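## Task

A little yellow sponge sits on a shelf, hidden behind cartons. Move the sponge onto the desk and make sure each carton ends up resting on a shelf again. The robot must not tip over or be left leaning, or the task fails. Anything that stays in place only because the robot is holding or propping it at the end is not counted.

## Robot and tools

Robot: a simulated Hello Robot Stretch 3 with a single arm. It has a two-wheel differential base (0.33 m long, 0.34 m wide) that cannot strafe, a vertical mast carrying a lift, and a telescoping arm pointing out of the robot's RIGHT side. To move the gripper forward or back you drive the base. On-the-spot turns pivot about the point between the drive wheels, 0.05 m behind the front edge; with arm retracted and wrist folded the swept radius is 0.28 m, and an unfolded level wrist sticks out past it. Loose objects may occasionally get nudged by something else.

Frames: the base frame sits on the floor between the drive wheels, x forward, y left, z up. The odometry frame is the base frame at the scene's start. hand_pose is reported in the base frame, at the point where closed fingertips meet.

Tool execute_actions takes "actions", a list run in order. Each action may hold "robot" (a command, a stop, or a queue list), "steps" (1 to 450 control steps at 30 per second, default 1) and "until" (only together with steps; ends the action early once all listed conditions hold). {"steps": n} alone just waits. An empty list returns the current state and images. Any invalid value makes the whole call rejected and nothing runs.

A command has "base" and/or "joints", plus optional "contact_limits". base holds exactly one key: translate_m, a relative drive in metres from the current spot (positive forward, magnitude up to 1), or rotate_rad, a relative turn in radians (positive = counter-clockwise/left, magnitude up to 3.2). These are offsets, not destinations; in a queue they count from where the base is when that entry begins. joints is a dict of absolute targets by name; unnamed joints keep their previous target: lift_m 0 to 1.1 (arm height on mast), arm_m 0 to 0.52 (extension), wrist_yaw_rad -1.345 to 4.42 (0 along the arm, positive swings toward the front, 3.0 folded over the base), wrist_pitch_rad -1.57 to 0.451 (negative tips fingers down), wrist_roll_rad -2.911 to 2.911, gripper_m -0.089 to 0.179 (larger is wider; the actual fingertip gap is 0.007 smaller near closed, 0.025 smaller wide open, zero below 0.007), head_pan_rad -3.953 to 1.73 (positive left, -1.57 looks along the arm), head_tilt_rad -1.53 to 0.419 (negative down). contact_limits {"arm_m": effort percent 1-100} sets how hard the arm may push before halting; it lasts until the arm's next command.

A queue is a list of up to 8 commands or {"pause_s": s} (max 15), executed in turn; each waits until the previous one finished "done" (gripper or base "off_target" also continues). A new command overrides immediately and discards any older queue. {"robot": {"stop": true}} brakes everything and clears the queue. A handy wait: "steps": 450, "until": {"robot": {"status": "ended"}}. Other conditions compare fields, e.g. "lift_m": [">", 0.3] or "base_status": ["!=", "moving"]; "any" with status ended fires when any single motion ends.

Base speed is full (0.30 m/s, 1.9 rad/s) only when stowed: lift_m under 0.30, arm_m under 0.03, wrist_yaw_rad over 2.54; otherwise 0.10 m/s and 0.63 rad/s.

Gripping: command gripper_m below the object's width (lower squeezes harder; too hard triggers a stall guard that weakens grip). Release by going at least 0.02 above the contact value. Neither reading nor "done" proves you hold anything; check the wrist_camera.

Wrist safety: fold or unfold the wrist only with lift_m 0.32-0.95, wrist_pitch_rad -0.4 and roll near 0; after folding, the lift may go down to 0.25. With yaw below -0.4 keep pitch at -0.5 or lower.

Tipping: pushing an immovable thing with the gripper above roughly 0.45 m can topple the robot; don't push twice after a contact_stop, don't drive while gripping or hooking something fixed, and beware snagging furniture, especially reversing. If base_tilt leans, back off the contact in small steps; if still tipped, drop lift_m to about 0.2.

Results: base_status and joint_status words are moving, done, off_target, contact_stop (that joint goes slack until recommanded), time_out, stopped, not_commanded, torque_fault (wrist servo limp about 10 s; its goals refused). joint_goals, measured_speeds, motor_effort (percent, positive toward higher values; peak in brackets; biased and noisy), refusals, queue and queue_left, base_odometry (wheel-count, heading -3.142 to 3.142), turned_by_wheels/turned_by_imu, base_tilt in degrees (forward/right positive). lines "refused:", "dropped:" and "replaced:" explain rejected or ended motions, counting from 0; "robot.on_its_own" reports goals changed by the robot, slack or off servos, and tilt warnings. lidar_m lists 12 ranges in 30-degree sectors, first straight ahead then counter-clockwise, in a plane 0.17 m high. wrist_depth_mm and head_depth_mm are 7x7 median depth grids.

Cameras: head_camera and nav_camera on the head (pan/tilt move both) and wrist_camera on the gripper; every successful result includes one image from each. zoom_image takes "camera" and "region" [x0, y0, x1, y1] in pixels, at most 504x504.

finished_scene with "scene" (1 or 2) ends the scene irreversibly; wait for all motion to stop first, and make sure nothing rests on the robot. Avoid drops, slams, hard hits and forceful pushing.

Each tool is called as name(argument=value, ...), one argument or row to a line, values as JSON.

## Session

execute_actions(
  actions=[],
)

Scene clock: 0.00 s.
robot.base_odometry: x=+0.000 y=+0.000 heading=+0.000 (m, m, rad; robot's odometry frame)
robot.turned_by_wheels: +0.000 (rad since the last result)
robot.turned_by_imu: +0.000 (rad since the last result)
robot.base_tilt: forward=-2.1 right=-0.8 (deg)
robot.lidar_m: 2.09 2.21 2.15 1.75 1.74 1.91 2.06 1.80 2.46 2.05 2.04 2.23
robot.head_depth_mm: 2033 2821 2936 2964 2990 2790 2036 / 2012 2952 3005 3023 3041 3004 2060 / 1811 2802 2857 2882 2899 2866 2057 / 1809 2693 2712 2744 2766 2770 2050 / 1989 2545 2594 2621 2609 2631 2072 / 1996 2446 2478 2501 2468 2484 2073 / 1987 2365 2367 2385 2376 2409 2078
robot.base_status: not_commanded
robot.joint_positions: lift_m=+0.316 arm_m=-0.002 wrist_yaw_rad=+2.861 wrist_pitch_rad=-0.628 wrist_roll_rad=+0.005 gripper_m=+0.037 head_pan_rad=+0.012 head_tilt_rad=+0.007
robot.joint_goals: lift_m=+0.316 arm_m=-0.002 wrist_yaw_rad=+2.861 wrist_pitch_rad=-0.628 wrist_roll_rad=+0.005 gripper_m=+0.037 head_pan_rad=+0.012 head_tilt_rad=+0.007
robot.joint_status: lift_m=not_commanded arm_m=not_commanded wrist_yaw_rad=not_commanded wrist_pitch_rad=not_commanded wrist_roll_rad=not_commanded gripper_m=not_commanded head_pan_rad=not_commanded head_tilt_rad=not_commanded
robot.measured_speeds: translate_m=+0.000 rotate_rad=+0.000 lift_m=+0.000 arm_m=+0.000 wrist_yaw_rad=+0.000 wrist_pitch_rad=+0.000 wrist_roll_rad=+0.000 head_pan_rad=+0.000 head_tilt_rad=+0.000
robot: refusals=0 queue=idle queue_left=0
robot.motor_effort: left_wheel=+0 right_wheel=-1 lift_m=+22 arm_m=+0 wrist_yaw_rad=+0 wrist_pitch_rad=+7 wrist_roll_rad=+1 gripper_m=+1 head_pan_rad=+1 head_tilt_rad=+3 (%)
robot.hand_pose: x=+0.0323 y=+0.0430 z=+0.2850 quat_wxyz=(+0.311, +0.698, +0.122, +0.634) (m; robot's base frame)
robot.wrist_depth_mm: - - - - - - - / - 843 893 891 941 974 - / - 708 730 748 767 771 800 / 570 601 609 615 636 651 668 / 509 - 538 554 556 554 566 / - - - 464 480 486 497 / - - - 416 416 433 445
pictures: head_camera (sideways: a quarter turn clockwise sets it upright), nav_camera (sideways: a quarter turn counterclockwise sets it upright), wrist_camera
Images, in order (width x height): head_camera 896x504, nav_camera 672x504, wrist_camera 644x364.

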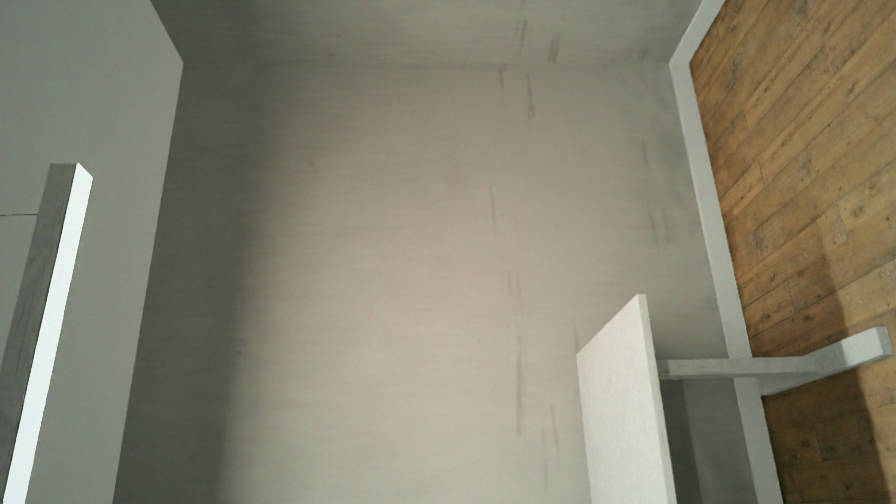

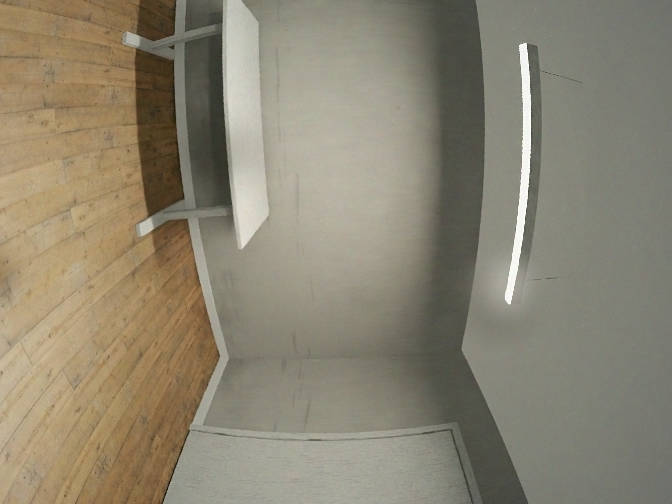

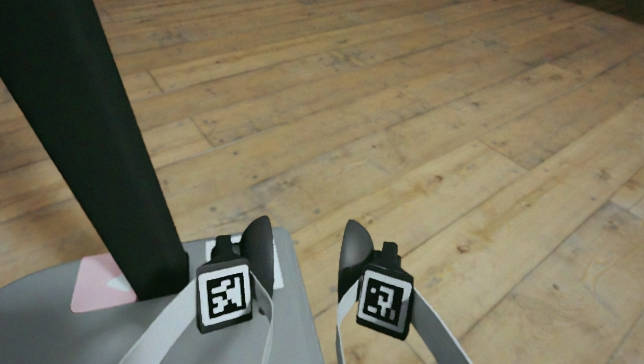

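execute_actions(
  actions=[
    {"robot":{"joints":{"head_pan_rad":-2.7,"head_tilt_rad":-0.3}},"steps":200,"until":{"robot":{"status":"ended"}}},
  ],
)

execute_actions(
  actions=[
    {"robot":{"joints":{"head_pan_rad":1.7}},"steps":200,"until":{"robot":{"status":"ended"}}},
  ],
)

Scene clock: 5.13 s.
robot.base_odometry: x=+0.000 y=+0.000 heading=+0.000 (m, m, rad; robot's odometry frame)
robot.turned_by_wheels: +0.000 (rad since the last result)
robot.turned_by_imu: +0.001 (rad since the last result)
robot.base_tilt: forward=-2.2 right=-0.9 (deg)
robot.lidar_m: 2.09 2.20 2.15 1.75 1.74 1.92 2.06 1.80 2.45 2.05 2.03 2.22
robot.head_depth_mm: 1932 2065 2151 2288 2352 1843 1447 / 1945 2064 1969 2317 2368 1839 1452 / 1922 2046 2193 2332 2254 1842 1450 / 1973 2101 2258 2416 2523 1838 1463 / 1976 2104 2265 2429 2537 1851 1448 / 1995 2115 2261 2437 2524 1843 1451 / 1952 2041 2043 2076 2213 1845 1449
robot.base_status: not_commanded
robot.joint_positions: lift_m=+0.316 arm_m=-0.002 wrist_yaw_rad=+2.861 wrist_pitch_rad=-0.628 wrist_roll_rad=+0.005 gripper_m=+0.037 head_pan_rad=-2.693 head_tilt_rad=-0.296
robot.joint_goals: lift_m=+0.316 arm_m=-0.002 wrist_yaw_rad=+2.861 wrist_pitch_rad=-0.628 wrist_roll_rad=+0.005 gripper_m=+0.037 head_pan_rad=-2.700 head_tilt_rad=-0.300
robot.joint_status: lift_m=not_commanded arm_m=not_commanded wrist_yaw_rad=not_commanded wrist_pitch_rad=not_commanded wrist_roll_rad=not_commanded gripper_m=not_commanded head_pan_rad=done head_tilt_rad=done
robot.measured_speeds: translate_m=+0.000 rotate_rad=+0.000 lift_m=+0.000 arm_m=+0.000 wrist_yaw_rad=+0.000 wrist_pitch_rad=+0.000 wrist_roll_rad=+0.000 head_pan_rad=+0.000 head_tilt_rad=+0.000
robot: refusals=0 queue=done queue_left=0
robot.motor_effort: left_wheel=+0(0) right_wheel=-1(1) lift_m=+22(22) arm_m=+0(0) wrist_yaw_rad=+0(0) wrist_pitch_rad=+7(7) wrist_roll_rad=+1(1) gripper_m=+0(1) head_pan_rad=-3(42) head_tilt_rad=-2(22) (%)
robot.hand_pose: x=+0.0323 y=+0.0430 z=+0.2850 quat_wxyz=(+0.311, +0.698, +0.122, +0.634) (m; robot's base frame)
robot.wrist_depth_mm: - - - - - - - / - 845 886 899 941 982 - / - 701 719 741 761 787 792 / 576 598 610 615 640 648 667 / 496 - 545 546 552 555 572 / - - - 472 475 487 494 / - - - 420 419 432 444
pictures: head_camera (sideways: a quarter turn clockwise sets it upright), nav_camera (sideways: a quarter turn counterclockwise sets it upright), wrist_camera
camera_calibration (this result's frames):
head_camera: T_world_to_cam=[[0.299461, 0.120402, -0.946481, 1.25414], [0.392457, -0.919742, 0.00717031, -0.00976113], [-0.869656, -0.3736, -0.322679, 0.387609], [0, 0, 0, 1]] pos_world=[-0.0346473, -0.0151674, 1.31216]
nav_camera: T_world_to_cam=[[-0.301964, -0.10956, 0.947003, -1.19053], [-0.396965, 0.917606, -0.0204183, 0.0829492], [-0.866739, -0.382093, -0.320576, 0.380386], [0, 0, 0, 1]] pos_world=[0.00312567, -0.0612066, 1.25107]
wrist_camera: T_world_to_cam=[[0.959008, -0.277429, 0.0577566, -0.0430791], [-0.152316, -0.676519, -0.720501, 0.274521], [0.238962, 0.68217, -0.691044, 0.32365], [0, 0, 0, 1]] pos_world=[0.00578731, -0.0470169, 0.423937]
Images, in order (width x height): head_camera 896x504, nav_camera 672x504, wrist_camera 644x364.

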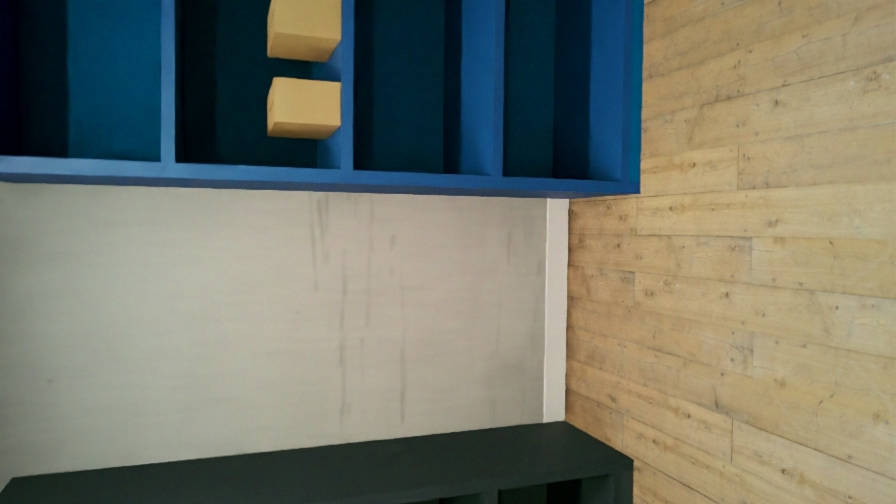

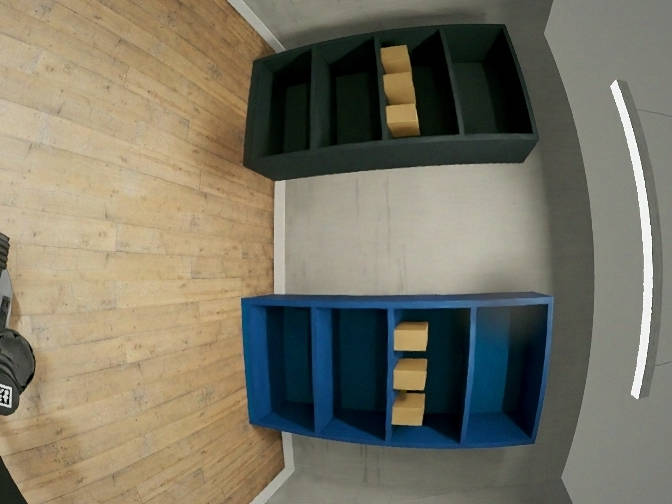

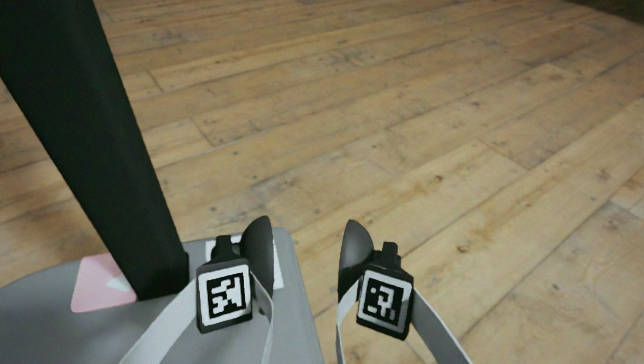

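Scene clock: 7.50 s.
robot.base_odometry: x=+0.000 y=+0.000 heading=+0.000 (m, m, rad; robot's odometry frame)
robot.turned_by_wheels: +0.000 (rad since the last result)
robot.turned_by_imu: +0.000 (rad since the last result)
robot.base_tilt: forward=-2.1 right=-0.9 (deg)
robot.lidar_m: 2.10 2.21 2.15 1.75 1.74 1.92 2.06 1.80 2.45 2.05 2.04 2.22
robot.head_depth_mm: 1715 1830 1985 2139 2271 1838 1445 / 1656 1774 1911 2065 2196 1840 1450 / 1598 1714 1836 1982 2152 1849 1451 / 1557 1653 1780 1913 2067 1837 1451 / 1510 1618 1711 1847 1999 1844 1452 / 1465 1560 1665 1777 1924 1845 1454 / 1427 1508 1602 1700 1860 1880 -
robot.base_status: not_commanded
robot.joint_positions: lift_m=+0.316 arm_m=-0.002 wrist_yaw_rad=+2.861 wrist_pitch_rad=-0.628 wrist_roll_rad=+0.005 gripper_m=+0.037 head_pan_rad=+1.693 head_tilt_rad=-0.296
robot.joint_goals: lift_m=+0.316 arm_m=-0.002 wrist_yaw_rad=+2.861 wrist_pitch_rad=-0.628 wrist_roll_rad=+0.005 gripper_m=+0.037 head_pan_rad=+1.700 head_tilt_rad=-0.300
robot.joint_status: lift_m=not_commanded arm_m=not_commanded wrist_yaw_rad=not_commanded wrist_pitch_rad=not_commanded wrist_roll_rad=not_commanded gripper_m=not_commanded head_pan_rad=done head_tilt_rad=done
robot.measured_speeds: translate_m=+0.000 rotate_rad=+0.000 lift_m=+0.000 arm_m=+0.000 wrist_yaw_rad=+0.000 wrist_pitch_rad=+0.000 wrist_roll_rad=+0.000 head_pan_rad=+0.000 head_tilt_rad=+0.000
robot: refusals=0 queue=done queue_left=0
robot.motor_effort: left_wheel=+0(0) right_wheel=-1(1) lift_m=+22(22) arm_m=+0(1) wrist_yaw_rad=+0(0) wrist_pitch_rad=+8(8) wrist_roll_rad=+1(1) gripper_m=+0(0) head_pan_rad=+4(41) head_tilt_rad=-1(1) (%)
robot.hand_pose: x=+0.0323 y=+0.0430 z=+0.2850 quat_wxyz=(+0.311, +0.698, +0.122, +0.634) (m; robot's base frame)
robot.wrist_depth_mm: - - - - - - - / - 847 874 918 945 973 - / - 699 713 739 772 775 804 / 573 598 601 625 642 653 660 / 507 - 538 550 549 556 570 / - - - 481 482 484 492 / - - - 418 422 430 441
pictures: head_camera (sideways: a quarter turn clockwise sets it upright), nav_camera (sideways: a quarter turn counterclockwise sets it upright), wrist_camera
camera_calibration (this result's frames):
head_camera: T_world_to_cam=[[0.0178785, -0.322263, -0.946481, 1.25585], [-0.997054, -0.0763734, 0.00717031, -0.0012851], [-0.0745967, 0.943564, -0.322679, 0.382759], [0, 0, 0, 1]] pos_world=[0.00481852, 0.0434598, 1.31216]
nav_camera: T_world_to_cam=[[-0.00680675, 0.321153, 0.947003, -1.19233], [0.996478, 0.0813288, -0.0204183, 0.0744491], [-0.083576, 0.943529, -0.320575, 0.375608], [0, 0, 0, 1]] pos_world=[-0.050911, 0.0224687, 1.25107]
wrist_camera: T_world_to_cam=[[0.959008, -0.277429, 0.0577565, -0.0430791], [-0.152316, -0.676519, -0.720501, 0.274521], [0.238962, 0.68217, -0.691044, 0.32365], [0, 0, 0, 1]] pos_world=[0.00578731, -0.0470169, 0.423937]
Images, in order (width x height): head_camera 896x504, nav_camera 672x504, wrist_camera 644x364.

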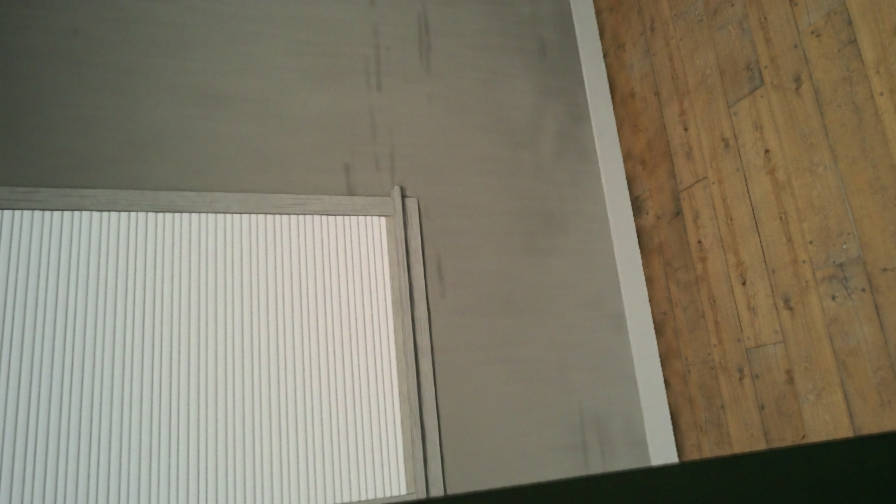

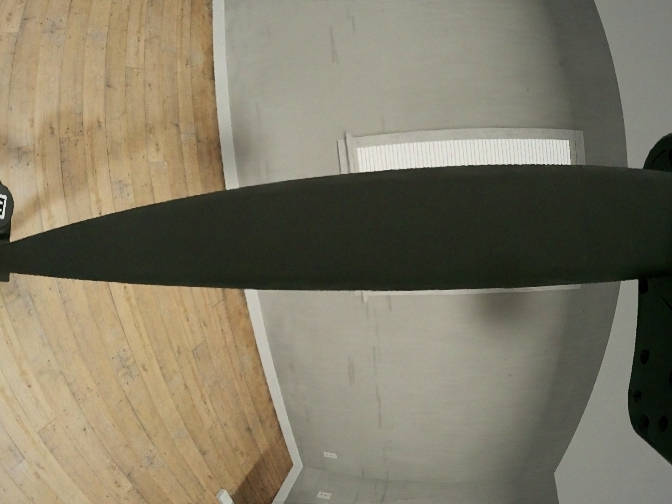

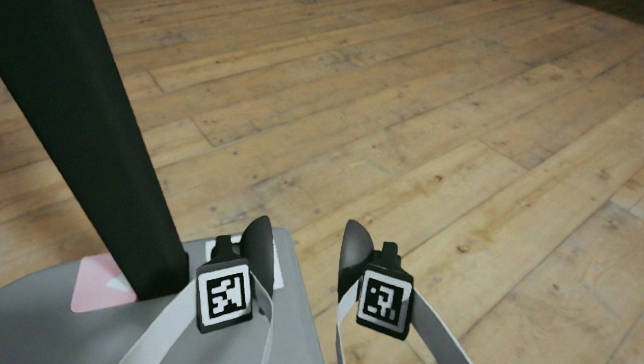

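execute_actions(
  actions=[
    {"robot":[{"joints":{"lift_m":0.28,"head_pan_rad":-1.57,"head_tilt_rad":-0.3},"base":{"rotate_rad":0.38}},{"base":{"translate_m":-1.0}},{"base":{"translate_m":-0.2}},{"base":{"rotate_rad":-1.57}},{"base":{"translate_m":-0.6}}],"steps":450,"until":{"robot":{"status":"ended"}}},
    {"steps":300,"until":{"robot":{"status":"ended"}}},
  ],
)

Scene clock: 27.57 s.
robot.base_odometry: x=-1.337 y=+0.112 heading=-1.190 (m, m, rad; robot's odometry frame)
robot.turned_by_wheels: -1.190 (rad since the last result)
robot.turned_by_imu: -1.174 (rad since the last result)
robot.base_tilt: forward=-2.0 right=-0.9 (deg)
robot.lidar_m: 2.61 2.73 3.43 3.30 1.62 1.20 1.17 1.22 0.72 1.03 0.72 1.47
robot.head_depth_mm: 521 929 964 594 628 1065 854 / 522 928 975 765 672 1085 851 / 522 927 981 810 636 1082 853 / 521 921 960 587 623 1082 858 / 521 923 978 812 636 1086 855 / 518 921 974 813 674 1085 857 / 516 920 955 589 619 1087 855
robot.base_status: done (translate_m -0.6000 of -0.6000)
robot.joint_positions: lift_m=+0.280 arm_m=-0.002 wrist_yaw_rad=+2.861 wrist_pitch_rad=-0.629 wrist_roll_rad=+0.005 gripper_m=+0.037 head_pan_rad=-1.563 head_tilt_rad=-0.297
robot.joint_goals: lift_m=+0.280 arm_m=-0.002 wrist_yaw_rad=+2.861 wrist_pitch_rad=-0.629 wrist_roll_rad=+0.005 gripper_m=+0.037 head_pan_rad=-1.570 head_tilt_rad=-0.300
robot.joint_status: lift_m=done arm_m=not_commanded wrist_yaw_rad=not_commanded wrist_pitch_rad=not_commanded wrist_roll_rad=not_commanded gripper_m=not_commanded head_pan_rad=done head_tilt_rad=done
robot.measured_speeds: translate_m=+0.000 rotate_rad=+0.000 lift_m=+0.000 arm_m=+0.000 wrist_yaw_rad=+0.000 wrist_pitch_rad=+0.000 wrist_roll_rad=+0.000 head_pan_rad=+0.000 head_tilt_rad=+0.000
robot: refusals=0 queue=done queue_left=0
robot.motor_effort: left_wheel=+2(12) right_wheel=-2(11) lift_m=+19(23) arm_m=+0(1) wrist_yaw_rad=+0(0) wrist_pitch_rad=+8(8) wrist_roll_rad=+0(1) gripper_m=+0(0) head_pan_rad=-4(41) head_tilt_rad=-1(3) (%)
robot.hand_pose: x=+0.0322 y=+0.0428 z=+0.2485 quat_wxyz=(+0.311, +0.698, +0.122, +0.634) (m; robot's base frame)
robot.wrist_depth_mm: - 998 - - - - - / - 768 801 831 851 900 913 / 599 652 651 684 688 711 737 / 523 551 557 563 582 594 606 / 471 - - 502 501 504 520 / - - - 429 441 450 454 / - - - 386 386 394 403
pictures: head_camera (sideways: a quarter turn clockwise sets it upright), nav_camera (sideways: a quarter turn counterclockwise sets it upright), wrist_camera
camera_calibration (this result's frames):
head_camera: T_world_to_cam=[[0.0190512, 0.322761, -0.946289, 1.25559], [0.999251, -0.0380389, 0.00714315, -0.0134272], [-0.0336902, -0.945716, -0.323244, 0.383244], [0, 0, 0, 1]] pos_world=[0.00240813, -0.0433278, 1.31213]
nav_camera: T_world_to_cam=[[-0.0299236, -0.320393, 0.946812, -1.19194], [-0.999245, 0.033058, -0.0203941, 0.0865916], [-0.0247656, -0.946708, -0.321141, 0.375985], [0, 0, 0, 1]] pos_world=[0.0601706, -0.0288044, 1.25105]
wrist_camera: T_world_to_cam=[[0.95903, -0.277353, 0.0577579, -0.0409855], [-0.152595, -0.677483, -0.719536, 0.247911], [0.238695, 0.681243, -0.692049, 0.298963], [0, 0, 0, 1]] pos_world=[0.00577536, -0.047078, 0.387645]
Images, in order (width x height): head_camera 896x504, nav_camera 672x504, wrist_camera 644x364.

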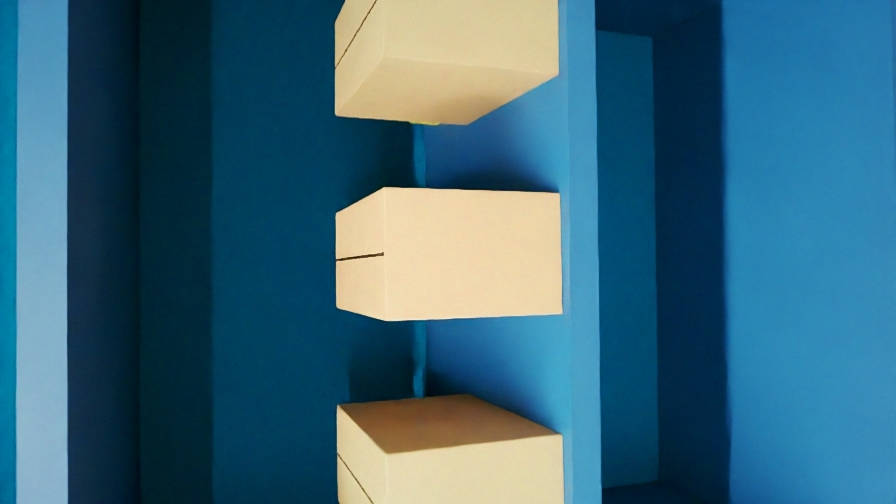

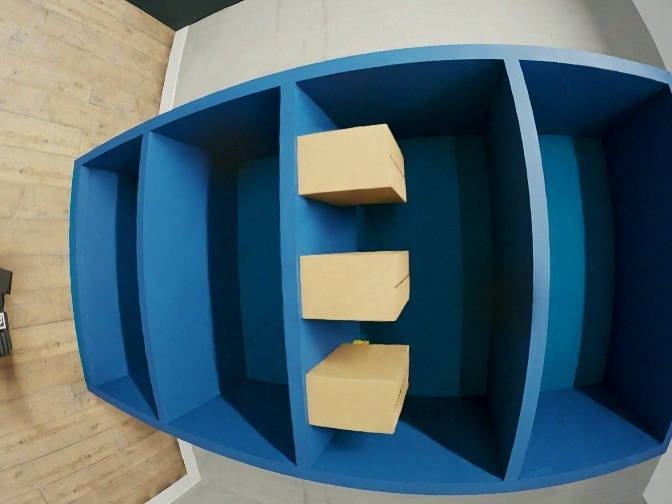

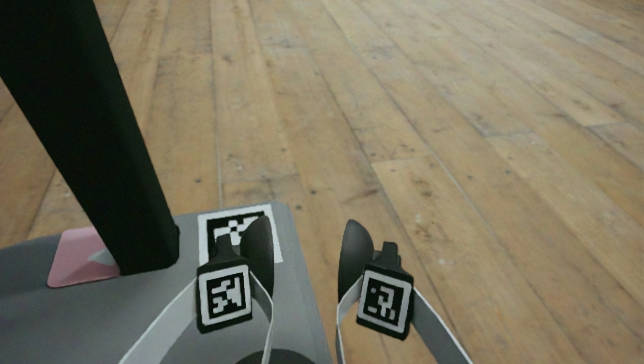

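execute_actions(
  actions=[
    {"robot":[{"joints":{"lift_m":0.9,"wrist_pitch_rad":-0.4},"base":{"translate_m":-0.23}},{"joints":{"wrist_yaw_rad":0,"gripper_m":0.179,"head_tilt_rad":-0.5}},{"joints":{"wrist_pitch_rad":0,"lift_m":0.98}}],"steps":450,"until":{"robot":{"status":"ended"}}},
  ],
)

Scene clock: 40.97 s.
robot.base_odometry: x=-1.423 y=+0.326 heading=-1.190 (m, m, rad; robot's odometry frame)
robot.turned_by_wheels: +0.000 (rad since the last result)
robot.turned_by_imu: +0.003 (rad since the last result)
robot.base_tilt: forward=-2.1 right=-0.9 (deg)
robot.lidar_m: 2.53 2.96 3.50 3.35 1.30 0.96 0.94 0.98 0.61 0.81 0.90 0.87
robot.head_depth_mm: 537 540 574 647 - - - / 786 790 792 670 888 - - / 847 918 596 628 - - - / 846 891 568 618 - - 1192 / 843 916 789 631 1158 921 1183 / 840 912 787 663 1117 919 1184 / 840 885 573 622 1118 918 1186
robot.base_status: done (translate_m -0.2300 of -0.2300)
robot.joint_positions: lift_m=+0.980 arm_m=-0.002 wrist_yaw_rad=+0.003 wrist_pitch_rad=-0.021 wrist_roll_rad=+0.005 gripper_m=+0.179 head_pan_rad=-1.563 head_tilt_rad=-0.493
robot.joint_goals: lift_m=+0.980 arm_m=-0.002 wrist_yaw_rad=+0.000 wrist_pitch_rad=+0.000 wrist_roll_rad=+0.005 gripper_m=+0.179 head_pan_rad=-1.570 head_tilt_rad=-0.500
robot.joint_status: lift_m=done arm_m=not_commanded wrist_yaw_rad=done wrist_pitch_rad=done wrist_roll_rad=not_commanded gripper_m=done head_pan_rad=done head_tilt_rad=done
robot.measured_speeds: translate_m=+0.000 rotate_rad=+0.000 lift_m=+0.000 arm_m=+0.000 wrist_yaw_rad=+0.000 wrist_pitch_rad=+0.000 wrist_roll_rad=+0.000 head_pan_rad=+0.000 head_tilt_rad=+0.000
robot: refusals=0 queue=done queue_left=0
robot.motor_effort: left_wheel=+2(11) right_wheel=-3(9) lift_m=+25(29) arm_m=+0(0) wrist_yaw_rad=-2(2) wrist_pitch_rad=+13(14) wrist_roll_rad=+1(1) gripper_m=+0(85) head_pan_rad=-2(3) head_tilt_rad=-3(19) (%)
robot.hand_pose: x=-0.0207 y=-0.3983 z=+1.0890 quat_wxyz=(+0.706, +0.009, -0.708, -0.007) (m; robot's base frame)
robot.wrist_depth_mm: 768 754 758 760 742 352 769 / 771 763 777 774 716 347 772 / 342 346 778 339 605 340 813 / 351 351 713 347 596 335 813 / 359 360 500 357 504 369 850 / - 351 353 355 370 352 858 / 868 856 854 861 553 363 888
pictures: head_camera (sideways: a quarter turn clockwise sets it upright), nav_camera (sideways: a quarter turn counterclockwise sets it upright), wrist_camera
camera_calibration (this result's frames):
head_camera: T_world_to_cam=[[0.0177157, 0.50146, -0.864999, 1.14954], [0.999255, -0.038557, -0.00188704, -0.00167028], [-0.034298, -0.864321, -0.501769, 0.615562], [0, 0, 0, 1]] pos_world=[0.00241669, -0.0444696, 1.30322]
nav_camera: T_world_to_cam=[[-0.0285869, -0.499242, 0.865991, -1.0865], [-0.999269, 0.0362616, -0.0120818, 0.0757658], [-0.0253705, -0.865704, -0.499913, 0.608626], [0, 0, 0, 1]] pos_world=[0.060092, -0.0182822, 1.24607]
wrist_camera: T_world_to_cam=[[-0.99843, 0.0304005, 0.0470376, -0.0673843], [-0.0416801, 0.157667, -0.986612, 1.17155], [-0.0374098, -0.987024, -0.156153, -0.0600413], [0, 0, 0, 1]] pos_world=[-0.0206943, -0.241929, 1.14966]
Images, in order (width x height): head_camera 896x504, nav_camera 672x504, wrist_camera 644x364.

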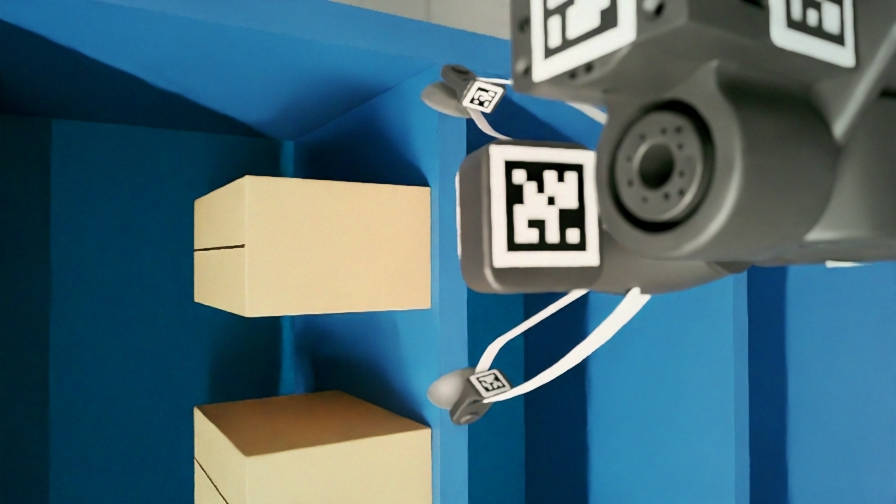

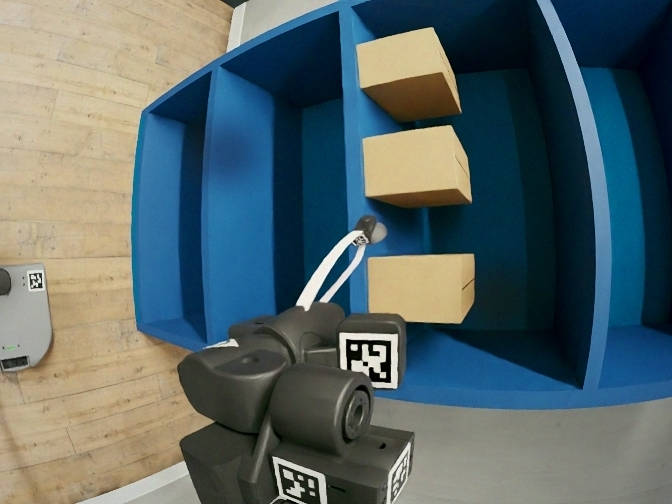

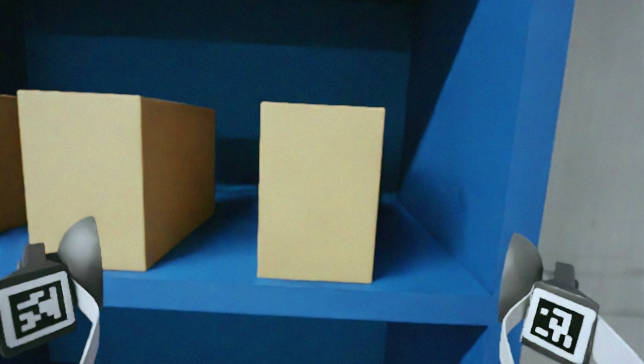

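execute_actions(
  actions=[
    {"robot":[{"base":{"translate_m":-0.008}},{"joints":{"arm_m":0.29}},{"joints":{"gripper_m":0.07}},{"joints":{"lift_m":1.0}},{"joints":{"arm_m":0.0}}],"steps":450,"until":{"robot":{"status":"ended"}}},
  ],
)

Scene clock: 54.20 s.
robot.base_odometry: x=-1.426 y=+0.333 heading=-1.190 (m, m, rad; robot's odometry frame)
robot.turned_by_wheels: +0.000 (rad since the last result)
robot.turned_by_imu: +0.003 (rad since the last result)
robot.base_tilt: forward=-2.1 right=-0.8 (deg)
robot.lidar_m: 2.54 2.98 3.52 3.32 1.29 0.96 0.93 0.97 0.60 0.78 0.91 0.87
robot.head_depth_mm: 516 520 564 613 - - - / 754 761 746 703 - - - / 846 920 344 - - - - / 845 913 347 - - - 1189 / 844 928 348 372 1010 920 1190 / 841 912 789 687 1118 920 1189 / 839 883 573 622 1116 916 1185
robot.base_status: done (translate_m -0.0080 of -0.0080)
robot.joint_positions: lift_m=+1.000 arm_m=+0.000 wrist_yaw_rad=+0.001 wrist_pitch_rad=-0.026 wrist_roll_rad=+0.005 gripper_m=+0.091 head_pan_rad=-1.563 head_tilt_rad=-0.494
robot.joint_goals: lift_m=+1.000 arm_m=+0.000 wrist_yaw_rad=+0.000 wrist_pitch_rad=+0.000 wrist_roll_rad=+0.005 gripper_m=+0.090 head_pan_rad=-1.570 head_tilt_rad=-0.500
robot.joint_status: lift_m=done arm_m=done wrist_yaw_rad=done wrist_pitch_rad=done wrist_roll_rad=not_commanded gripper_m=done head_pan_rad=done head_tilt_rad=done
robot.measured_speeds: translate_m=+0.000 rotate_rad=+0.000 lift_m=+0.000 arm_m=+0.000 wrist_yaw_rad=+0.000 wrist_pitch_rad=+0.000 wrist_roll_rad=+0.000 head_pan_rad=+0.000 head_tilt_rad=+0.000
robot: refusals=0 queue=done queue_left=0
robot.on_its_own: gripper_m is held at +0.090, not at your +0.070, by its stall guard, which is still easing
robot.motor_effort: left_wheel=+2(5) right_wheel=-3(7) lift_m=+25(27) arm_m=-4(4) wrist_yaw_rad=+0(2) wrist_pitch_rad=+16(16) wrist_roll_rad=+1(1) gripper_m=-26(100) head_pan_rad=-4(3) head_tilt_rad=-2(3) (%)
robot.hand_pose: x=-0.0211 y=-0.4009 z=+1.1078 quat_wxyz=(+0.706, +0.010, -0.708, -0.009) (m; robot's base frame)
robot.wrist_depth_mm: 744 750 738 746 681 334 753 / 759 118 114 111 107 312 783 / 338 120 116 112 108 321 803 / 344 121 117 113 110 332 819 / 355 123 118 114 110 340 847 / 359 123 120 116 112 - 865 / 872 126 121 117 113 355 879
pictures: head_camera (sideways: a quarter turn clockwise sets it upright), nav_camera (sideways: a quarter turn counterclockwise sets it upright), wrist_camera
camera_calibration (this result's frames):
head_camera: T_world_to_cam=[[0.0177131, 0.501832, -0.864784, 1.14926], [0.999255, -0.0385565, -0.00190686, -0.00164447], [-0.0342999, -0.864105, -0.502141, 0.616046], [0, 0, 0, 1]] pos_world=[0.00241667, -0.0444702, 1.3032]
nav_camera: T_world_to_cam=[[-0.0285843, -0.499614, 0.865776, -1.08622], [-0.999269, 0.0362671, -0.012063, 0.0757413], [-0.0253724, -0.865488, -0.500286, 0.60911], [0, 0, 0, 1]] pos_world=[0.0600918, -0.0182582, 1.24606]
wrist_camera: T_world_to_cam=[[-0.998386, 0.0315954, 0.0472024, -0.0682524], [-0.0414643, 0.162556, -0.985828, 1.19154], [-0.0388207, -0.986193, -0.160983, -0.0540935], [0, 0, 0, 1]] pos_world=[-0.0208358, -0.244881, 1.16917]
Images, in order (width x height): head_camera 896x504, nav_camera 672x504, wrist_camera 644x364.

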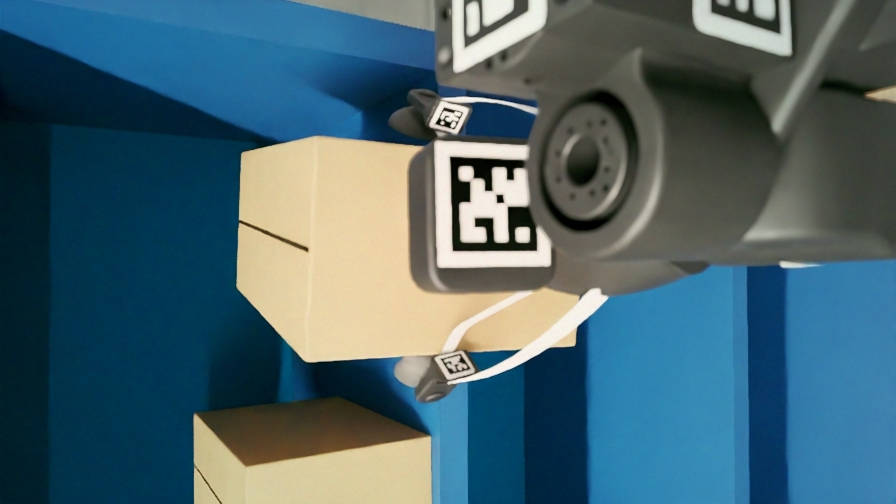

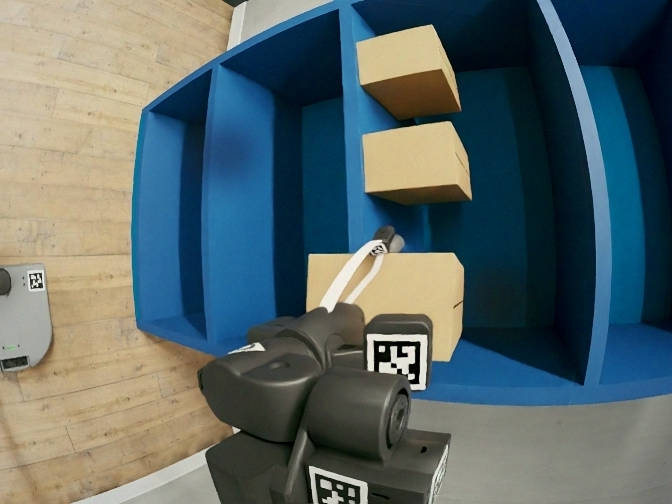

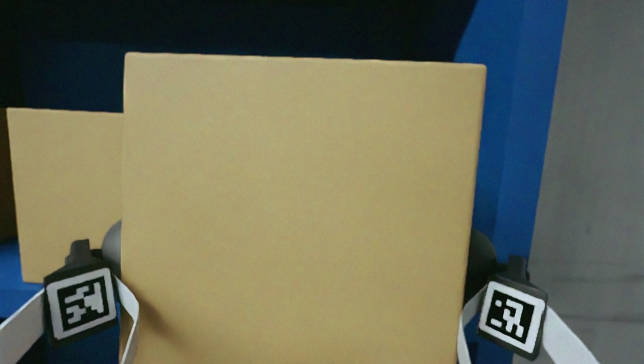

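execute_actions(
  actions=[
    {"robot":[{"joints":{"wrist_yaw_rad":0.7}},{"joints":{"lift_m":0.55}},{"joints":{"wrist_yaw_rad":0}},{"joints":{"arm_m":0.27}},{"joints":{"lift_m":0.505}},{"joints":{"gripper_m":0.179}},{"joints":{"arm_m":0}},{"joints":{"lift_m":0.93}}],"steps":450,"until":{"robot":{"status":"ended"}}},
    {"steps":450,"until":{"robot":{"status":"ended"}}},
  ],
)

Scene clock: 65.90 s.
robot.base_odometry: x=-1.426 y=+0.333 heading=-1.190 (m, m, rad; robot's odometry frame)
robot.turned_by_wheels: +0.000 (rad since the last result)
robot.turned_by_imu: +0.003 (rad since the last result)
robot.base_tilt: forward=-2.1 right=-0.8 (deg)
robot.lidar_m: 2.54 2.98 3.51 3.31 1.29 0.95 0.93 0.97 0.60 0.78 0.91 0.87
robot.head_depth_mm: 517 521 565 660 1354 1484 1266 / 757 762 764 668 771 873 1208 / 848 932 909 666 1083 921 1112 / 846 931 885 666 1116 750 603 / 844 929 904 664 1119 892 602 / 842 913 788 663 1119 921 1187 / 840 887 575 624 1120 919 1183
robot.base_status: done (translate_m -0.0080 of -0.0080)
robot.joint_positions: lift_m=+0.550 arm_m=+0.000 wrist_yaw_rad=+0.055 wrist_pitch_rad=+0.020 wrist_roll_rad=+0.024 gripper_m=+0.105 head_pan_rad=-1.563 head_tilt_rad=-0.494
robot.joint_goals: lift_m=+0.550 arm_m=+0.000 wrist_yaw_rad=+0.000 wrist_pitch_rad=+0.000 wrist_roll_rad=+0.024 gripper_m=+0.105 head_pan_rad=-1.570 head_tilt_rad=-0.500
robot.joint_status: lift_m=done arm_m=done wrist_yaw_rad=off_target wrist_pitch_rad=done wrist_roll_rad=not_commanded gripper_m=done head_pan_rad=done head_tilt_rad=done
robot.measured_speeds: translate_m=+0.000 rotate_rad=+0.000 lift_m=+0.000 arm_m=+0.000 wrist_yaw_rad=+0.000 wrist_pitch_rad=+0.000 wrist_roll_rad=+0.000 head_pan_rad=+0.000 head_tilt_rad=+0.000
robot: refusals=0 queue=dropped queue_left=0
robot.on_its_own: gripper_m is held at +0.105, not at your +0.070, by its stall guard, which is not easing now; wrist_yaw_rad is at rest, and its effort (-39) is outside its rest range (-12 to +12)
robot.motor_effort: left_wheel=+8(8) right_wheel=-13(13) lift_m=+19(26) arm_m=+2(5) wrist_yaw_rad=-39(41) wrist_pitch_rad=-12(21) wrist_roll_rad=-8(9) gripper_m=-23(26) head_pan_rad=-5(3) head_tilt_rad=-3(3) (%)
robot.hand_pose: x=-0.0074 y=-0.4010 z=+0.6699 quat_wxyz=(+0.699, +0.013, -0.715, +0.026) (m; robot's base frame)
robot.wrist_depth_mm: 710 737 719 721 656 387 729 / 796 807 776 789 778 378 749 / 801 810 160 158 564 377 769 / 794 820 146 145 144 379 788 / 690 138 135 134 134 345 800 / - 127 126 125 124 332 816 / 834 118 118 117 116 342 813
pictures: head_camera (sideways: a quarter turn clockwise sets it upright), nav_camera (sideways: a quarter turn counterclockwise sets it upright), wrist_camera
dropped: robot: command 2 of its queue: wrist_yaw_rad: off_target
camera_calibration (this result's frames):
head_camera: T_world_to_cam=[[0.0177129, 0.501845, -0.864776, 1.14925], [0.999255, -0.0385562, -0.00190752, -0.0016436], [-0.0342998, -0.864098, -0.502154, 0.616063], [0, 0, 0, 1]] pos_world=[0.00241668, -0.0444702, 1.3032]
nav_camera: T_world_to_cam=[[-0.0285841, -0.499627, 0.865769, -1.08621], [-0.999269, 0.0362671, -0.0120623, 0.0757405], [-0.0253722, -0.865481, -0.500299, 0.609127], [0, 0, 0, 1]] pos_world=[0.0600918, -0.0182574, 1.24606]
wrist_camera: T_world_to_cam=[[-0.999443, -0.0199159, 0.0267819, -0.0409101], [-0.0289081, 0.115515, -0.992885, 0.746427], [0.0166804, -0.993106, -0.116026, -0.156632], [0, 0, 0, 1]] pos_world=[-0.0166968, -0.24259, 0.724039]
Images, in order (width x height): head_camera 896x504, nav_camera 672x504, wrist_camera 644x364.

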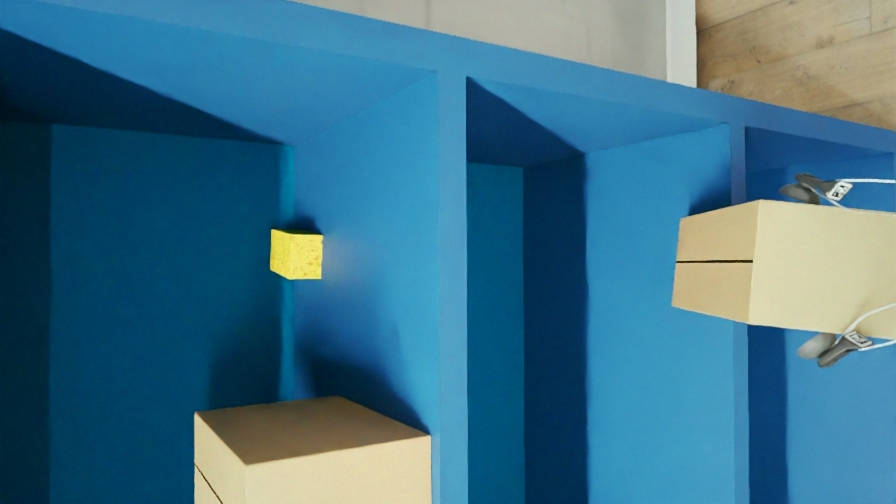

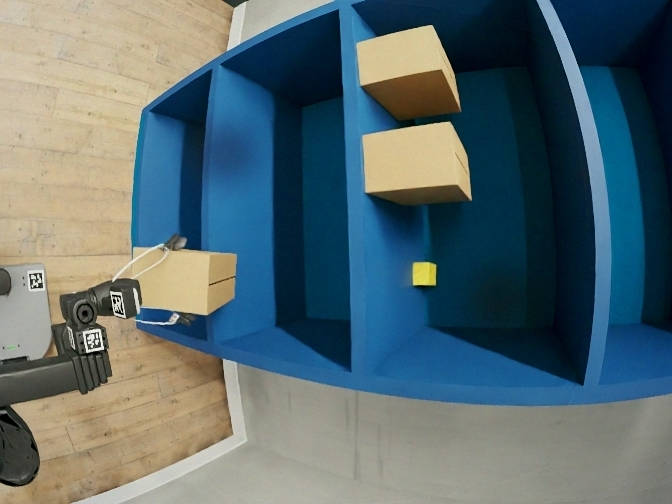

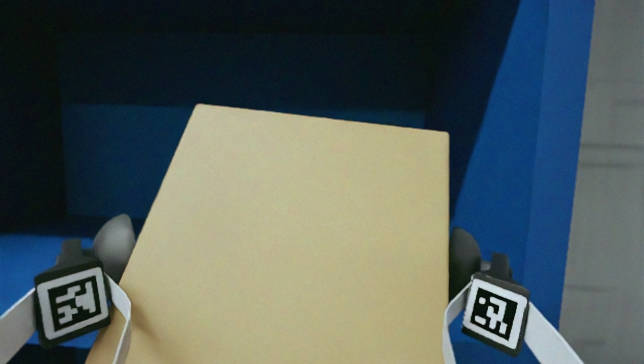

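The carton drooped; raise it and retry.

execute_actions(
  actions=[
    {"robot":[{"joints":{"wrist_yaw_rad":0.4}},{"joints":{"lift_m":0.7,"head_tilt_rad":-0.8}},{"joints":{"wrist_yaw_rad":0}},{"joints":{"arm_m":0.27}},{"joints":{"lift_m":0.51}}],"steps":450,"until":{"robot":{"status":"ended"}}},
  ],
)

Scene clock: 78.80 s.
robot.base_odometry: x=-1.426 y=+0.333 heading=-1.190 (m, m, rad; robot's odometry frame)
robot.turned_by_wheels: +0.000 (rad since the last result)
robot.turned_by_imu: +0.002 (rad since the last result)
robot.base_tilt: forward=-2.1 right=-0.9 (deg)
robot.lidar_m: 2.54 2.98 3.51 3.33 1.28 0.95 0.93 0.97 0.60 0.79 0.91 0.87
robot.head_depth_mm: 515 566 1214 1531 1495 1287 1130 / 752 632 757 861 1424 1285 1152 / 837 629 1156 1024 - 1265 1131 / 791 627 946 874 1332 1277 1126 / 835 625 1153 989 1366 1278 1128 / 831 622 1162 1017 1358 1270 1125 / 532 573 1165 1008 1352 1273 1120
robot.base_status: done (translate_m -0.0080 of -0.0080)
robot.joint_positions: lift_m=+0.510 arm_m=+0.270 wrist_yaw_rad=+0.006 wrist_pitch_rad=+0.048 wrist_roll_rad=-0.005 gripper_m=+0.105 head_pan_rad=-1.563 head_tilt_rad=-0.790
robot.joint_goals: lift_m=+0.510 arm_m=+0.270 wrist_yaw_rad=+0.000 wrist_pitch_rad=+0.000 wrist_roll_rad=-0.005 gripper_m=+0.105 head_pan_rad=-1.570 head_tilt_rad=-0.800
robot.joint_status: lift_m=done arm_m=done wrist_yaw_rad=done wrist_pitch_rad=done wrist_roll_rad=not_commanded gripper_m=done head_pan_rad=done head_tilt_rad=done
robot.measured_speeds: translate_m=+0.000 rotate_rad=+0.000 lift_m=+0.000 arm_m=+0.000 wrist_yaw_rad=+0.000 wrist_pitch_rad=+0.000 wrist_roll_rad=+0.000 head_pan_rad=+0.000 head_tilt_rad=+0.000
robot: refusals=0 queue=done queue_left=0
robot.on_its_own: gripper_m is held at +0.105, not at your +0.070, by its stall guard, which is not easing now; wrist_pitch_rad is at rest, and its effort (-28) is outside its rest range (-20 to +32)
robot.motor_effort: left_wheel=+4(8) right_wheel=-6(13) lift_m=+14(27) arm_m=+3(6) wrist_yaw_rad=-4(37) wrist_pitch_rad=-28(30) wrist_roll_rad=+5(15) gripper_m=-14(23) head_pan_rad=-3(3) head_tilt_rad=-4(27) (%)
robot.hand_pose: x=-0.0198 y=-0.6717 z=+0.6374 quat_wxyz=(+0.709, -0.015, -0.705, +0.019) (m; robot's base frame)
robot.wrist_depth_mm: 501 506 500 494 497 354 229 / 509 505 123 123 504 330 228 / 512 510 124 123 123 302 225 / 522 522 125 125 124 316 224 / 529 127 127 126 126 308 223 / 384 129 128 128 128 279 220 / 254 246 130 130 129 277 211
pictures: head_camera (sideways: a quarter turn clockwise sets it upright), nav_camera (sideways: a quarter turn counterclockwise sets it upright), wrist_camera
camera_calibration (this result's frames):
head_camera: T_world_to_cam=[[0.0160082, 0.732452, -0.68063, 0.909223], [0.999235, -0.0360198, -0.0152606, 0.0157374], [-0.0356938, -0.679865, -0.732468, 0.915676], [0, 0, 0, 1]] pos_world=[0.00240356, -0.0428597, 1.28979]
nav_camera: T_world_to_cam=[[-0.0268765, -0.730624, 0.682251, -0.846997], [-0.99928, 0.0379087, 0.00123105, 0.0584319], [-0.0267627, -0.681727, -0.731117, 0.909397], [0, 0, 0, 1]] pos_world=[0.0599635, -0.00109114, 1.24267]
wrist_camera: T_world_to_cam=[[-0.998044, 0.0306128, 0.0545157, -0.0415557], [-0.0516165, 0.0886153, -0.994728, 0.727734], [-0.0352823, -0.995595, -0.0868618, -0.450269], [0, 0, 0, 1]] pos_world=[-0.0197979, -0.511503, 0.687052]
Images, in order (width x height): head_camera 896x504, nav_camera 672x504, wrist_camera 644x364.

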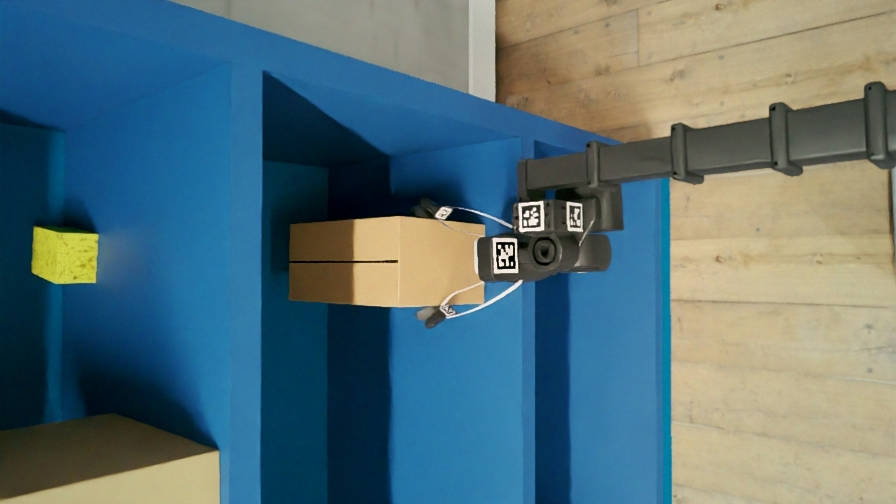

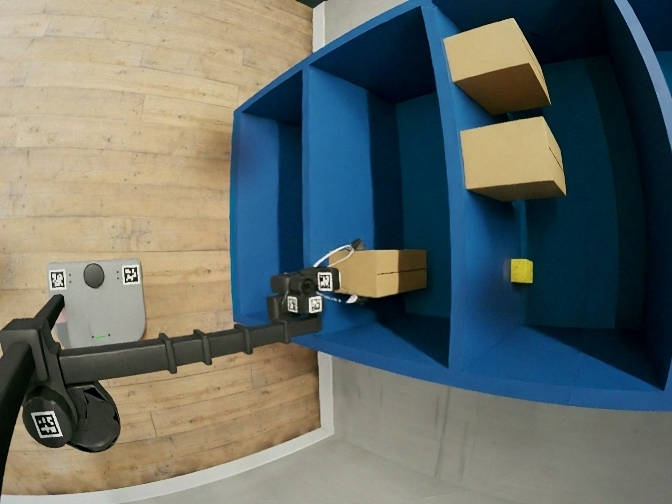

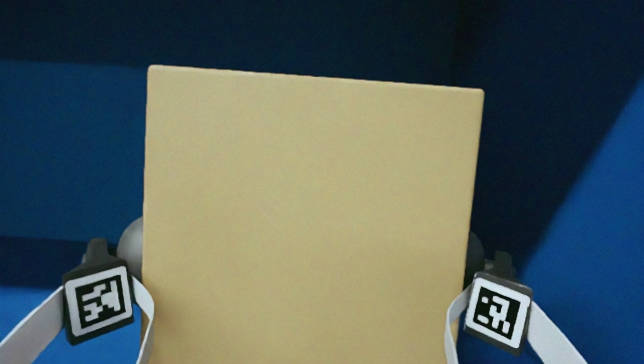

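execute_actions(
  actions=[
    {"robot":[{"joints":{"gripper_m":0.179}},{"joints":{"arm_m":0}},{"joints":{"lift_m":0.97,"gripper_m":0.12,"wrist_pitch_rad":-0.15,"head_tilt_rad":-0.5},"base":{"rotate_rad":-0.3}},{"base":{"translate_m":0.24}},{"base":{"rotate_rad":0.3}},{"base":{"translate_m":-0.232}},{"joints":{"arm_m":0.33}}],"steps":450,"until":{"robot":{"status":"ended"}}},
    {"steps":450,"until":{"robot":{"status":"ended"}}},
  ],
)

Scene clock: 103.80 s.
robot.base_odometry: x=-1.493 y=+0.309 heading=-1.190 (m, m, rad; robot's odometry frame)
robot.turned_by_wheels: +0.000 (rad since the last result)
robot.turned_by_imu: +0.005 (rad since the last result)
robot.base_tilt: forward=-2.1 right=-0.8 (deg)
robot.lidar_m: 2.52 2.98 3.58 3.31 1.28 0.95 0.93 0.97 0.54 0.78 0.91 0.83
robot.head_depth_mm: 512 515 490 - 624 1434 1257 / 750 753 - 587 763 769 946 / 784 858 - 586 1068 886 1130 / 781 864 - 586 839 814 1152 / 782 862 913 614 1065 858 1151 / 781 858 809 613 1097 883 1153 / 777 822 533 559 1103 880 1150
robot.base_status: done (translate_m -0.2320 of -0.2320)
robot.joint_positions: lift_m=+0.970 arm_m=+0.330 wrist_yaw_rad=+0.001 wrist_pitch_rad=-0.167 wrist_roll_rad=+0.000 gripper_m=+0.120 head_pan_rad=-1.563 head_tilt_rad=-0.507
robot.joint_goals: lift_m=+0.970 arm_m=+0.330 wrist_yaw_rad=+0.000 wrist_pitch_rad=-0.150 wrist_roll_rad=+0.000 gripper_m=+0.120 head_pan_rad=-1.570 head_tilt_rad=-0.500
robot.joint_status: lift_m=done arm_m=done wrist_yaw_rad=done wrist_pitch_rad=done wrist_roll_rad=not_commanded gripper_m=done head_pan_rad=done head_tilt_rad=done
robot.measured_speeds: translate_m=+0.000 rotate_rad=+0.000 lift_m=+0.000 arm_m=+0.000 wrist_yaw_rad=+0.000 wrist_pitch_rad=+0.000 wrist_roll_rad=+0.000 head_pan_rad=+0.000 head_tilt_rad=+0.000
robot: refusals=0 queue=done queue_left=0
robot.motor_effort: left_wheel=-2(8) right_wheel=+1(7) lift_m=+24(24) arm_m=+4(4) wrist_yaw_rad=-1(6) wrist_pitch_rad=+11(29) wrist_roll_rad=+3(5) gripper_m=+0(85) head_pan_rad=-2(2) head_tilt_rad=+2(24) (%)
robot.hand_pose: x=-0.0211 y=-0.7232 z=+1.0421 quat_wxyz=(+0.705, +0.060, -0.704, -0.059) (m; robot's base frame)
robot.wrist_depth_mm: 346 349 347 344 344 337 228 / 366 363 362 362 362 345 226 / 381 379 377 375 375 336 222 / 385 393 391 320 393 332 220 / 274 300 294 269 313 301 217 / 212 - 223 228 233 250 215 / - 170 179 183 187 182 193
pictures: head_camera (sideways: a quarter turn clockwise sets it upright), nav_camera (sideways: a quarter turn counterclockwise sets it upright), wrist_camera
camera_calibration (this result's frames):
head_camera: T_world_to_cam=[[0.0176433, 0.51322, -0.858076, 1.14051], [0.999253, -0.0385572, -0.00251508, -0.000852658], [-0.0343758, -0.857391, -0.513517, 0.630848], [0, 0, 0, 1]] pos_world=[0.00241544, -0.0444834, 1.30259]
nav_camera: T_world_to_cam=[[-0.0285144, -0.511015, 0.859099, -1.07751], [-0.999269, 0.0364527, -0.0114838, 0.0749871], [-0.0254481, -0.858799, -0.511681, 0.623937], [0, 0, 0, 1]] pos_world=[0.0600858, -0.0175201, 1.2458]
wrist_camera: T_world_to_cam=[[-0.998122, 0.0239383, 0.0563819, -0.0701208], [-0.0466429, 0.29961, -0.952921, 1.24394], [-0.0397039, -0.953761, -0.297931, -0.216317], [0, 0, 0, 1]] pos_world=[-0.0205568, -0.577333, 1.12488]
Images, in order (width x height): head_camera 896x504, nav_camera 672x504, wrist_camera 644x364.

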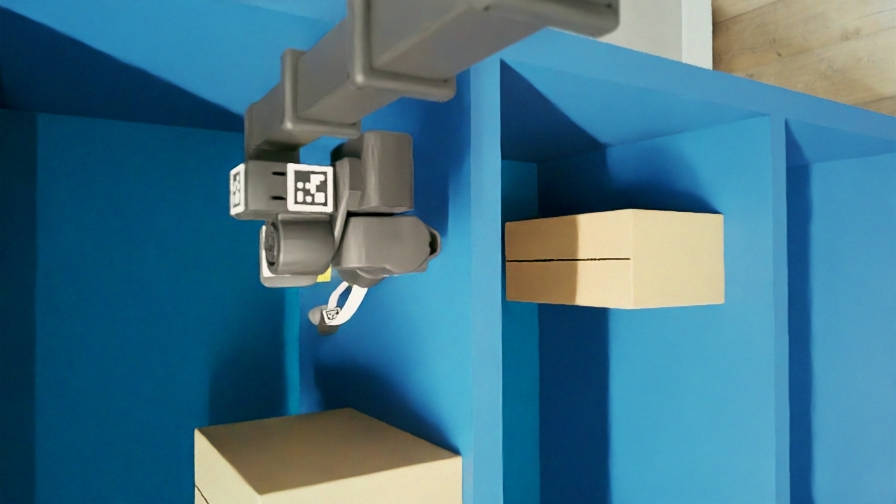

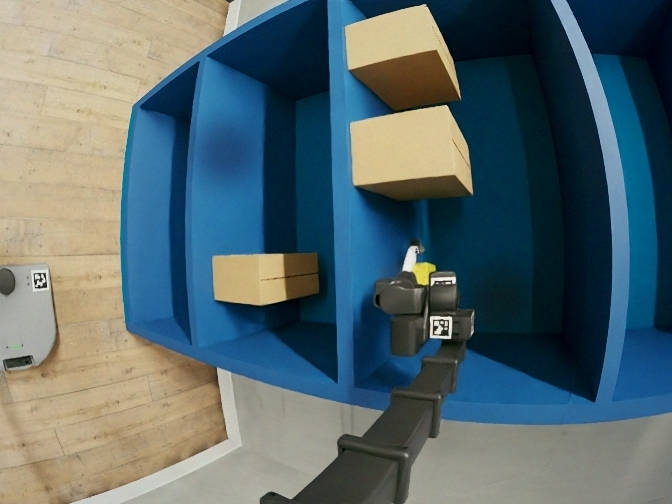

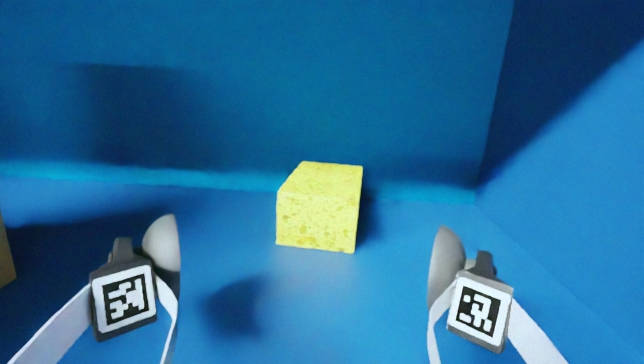

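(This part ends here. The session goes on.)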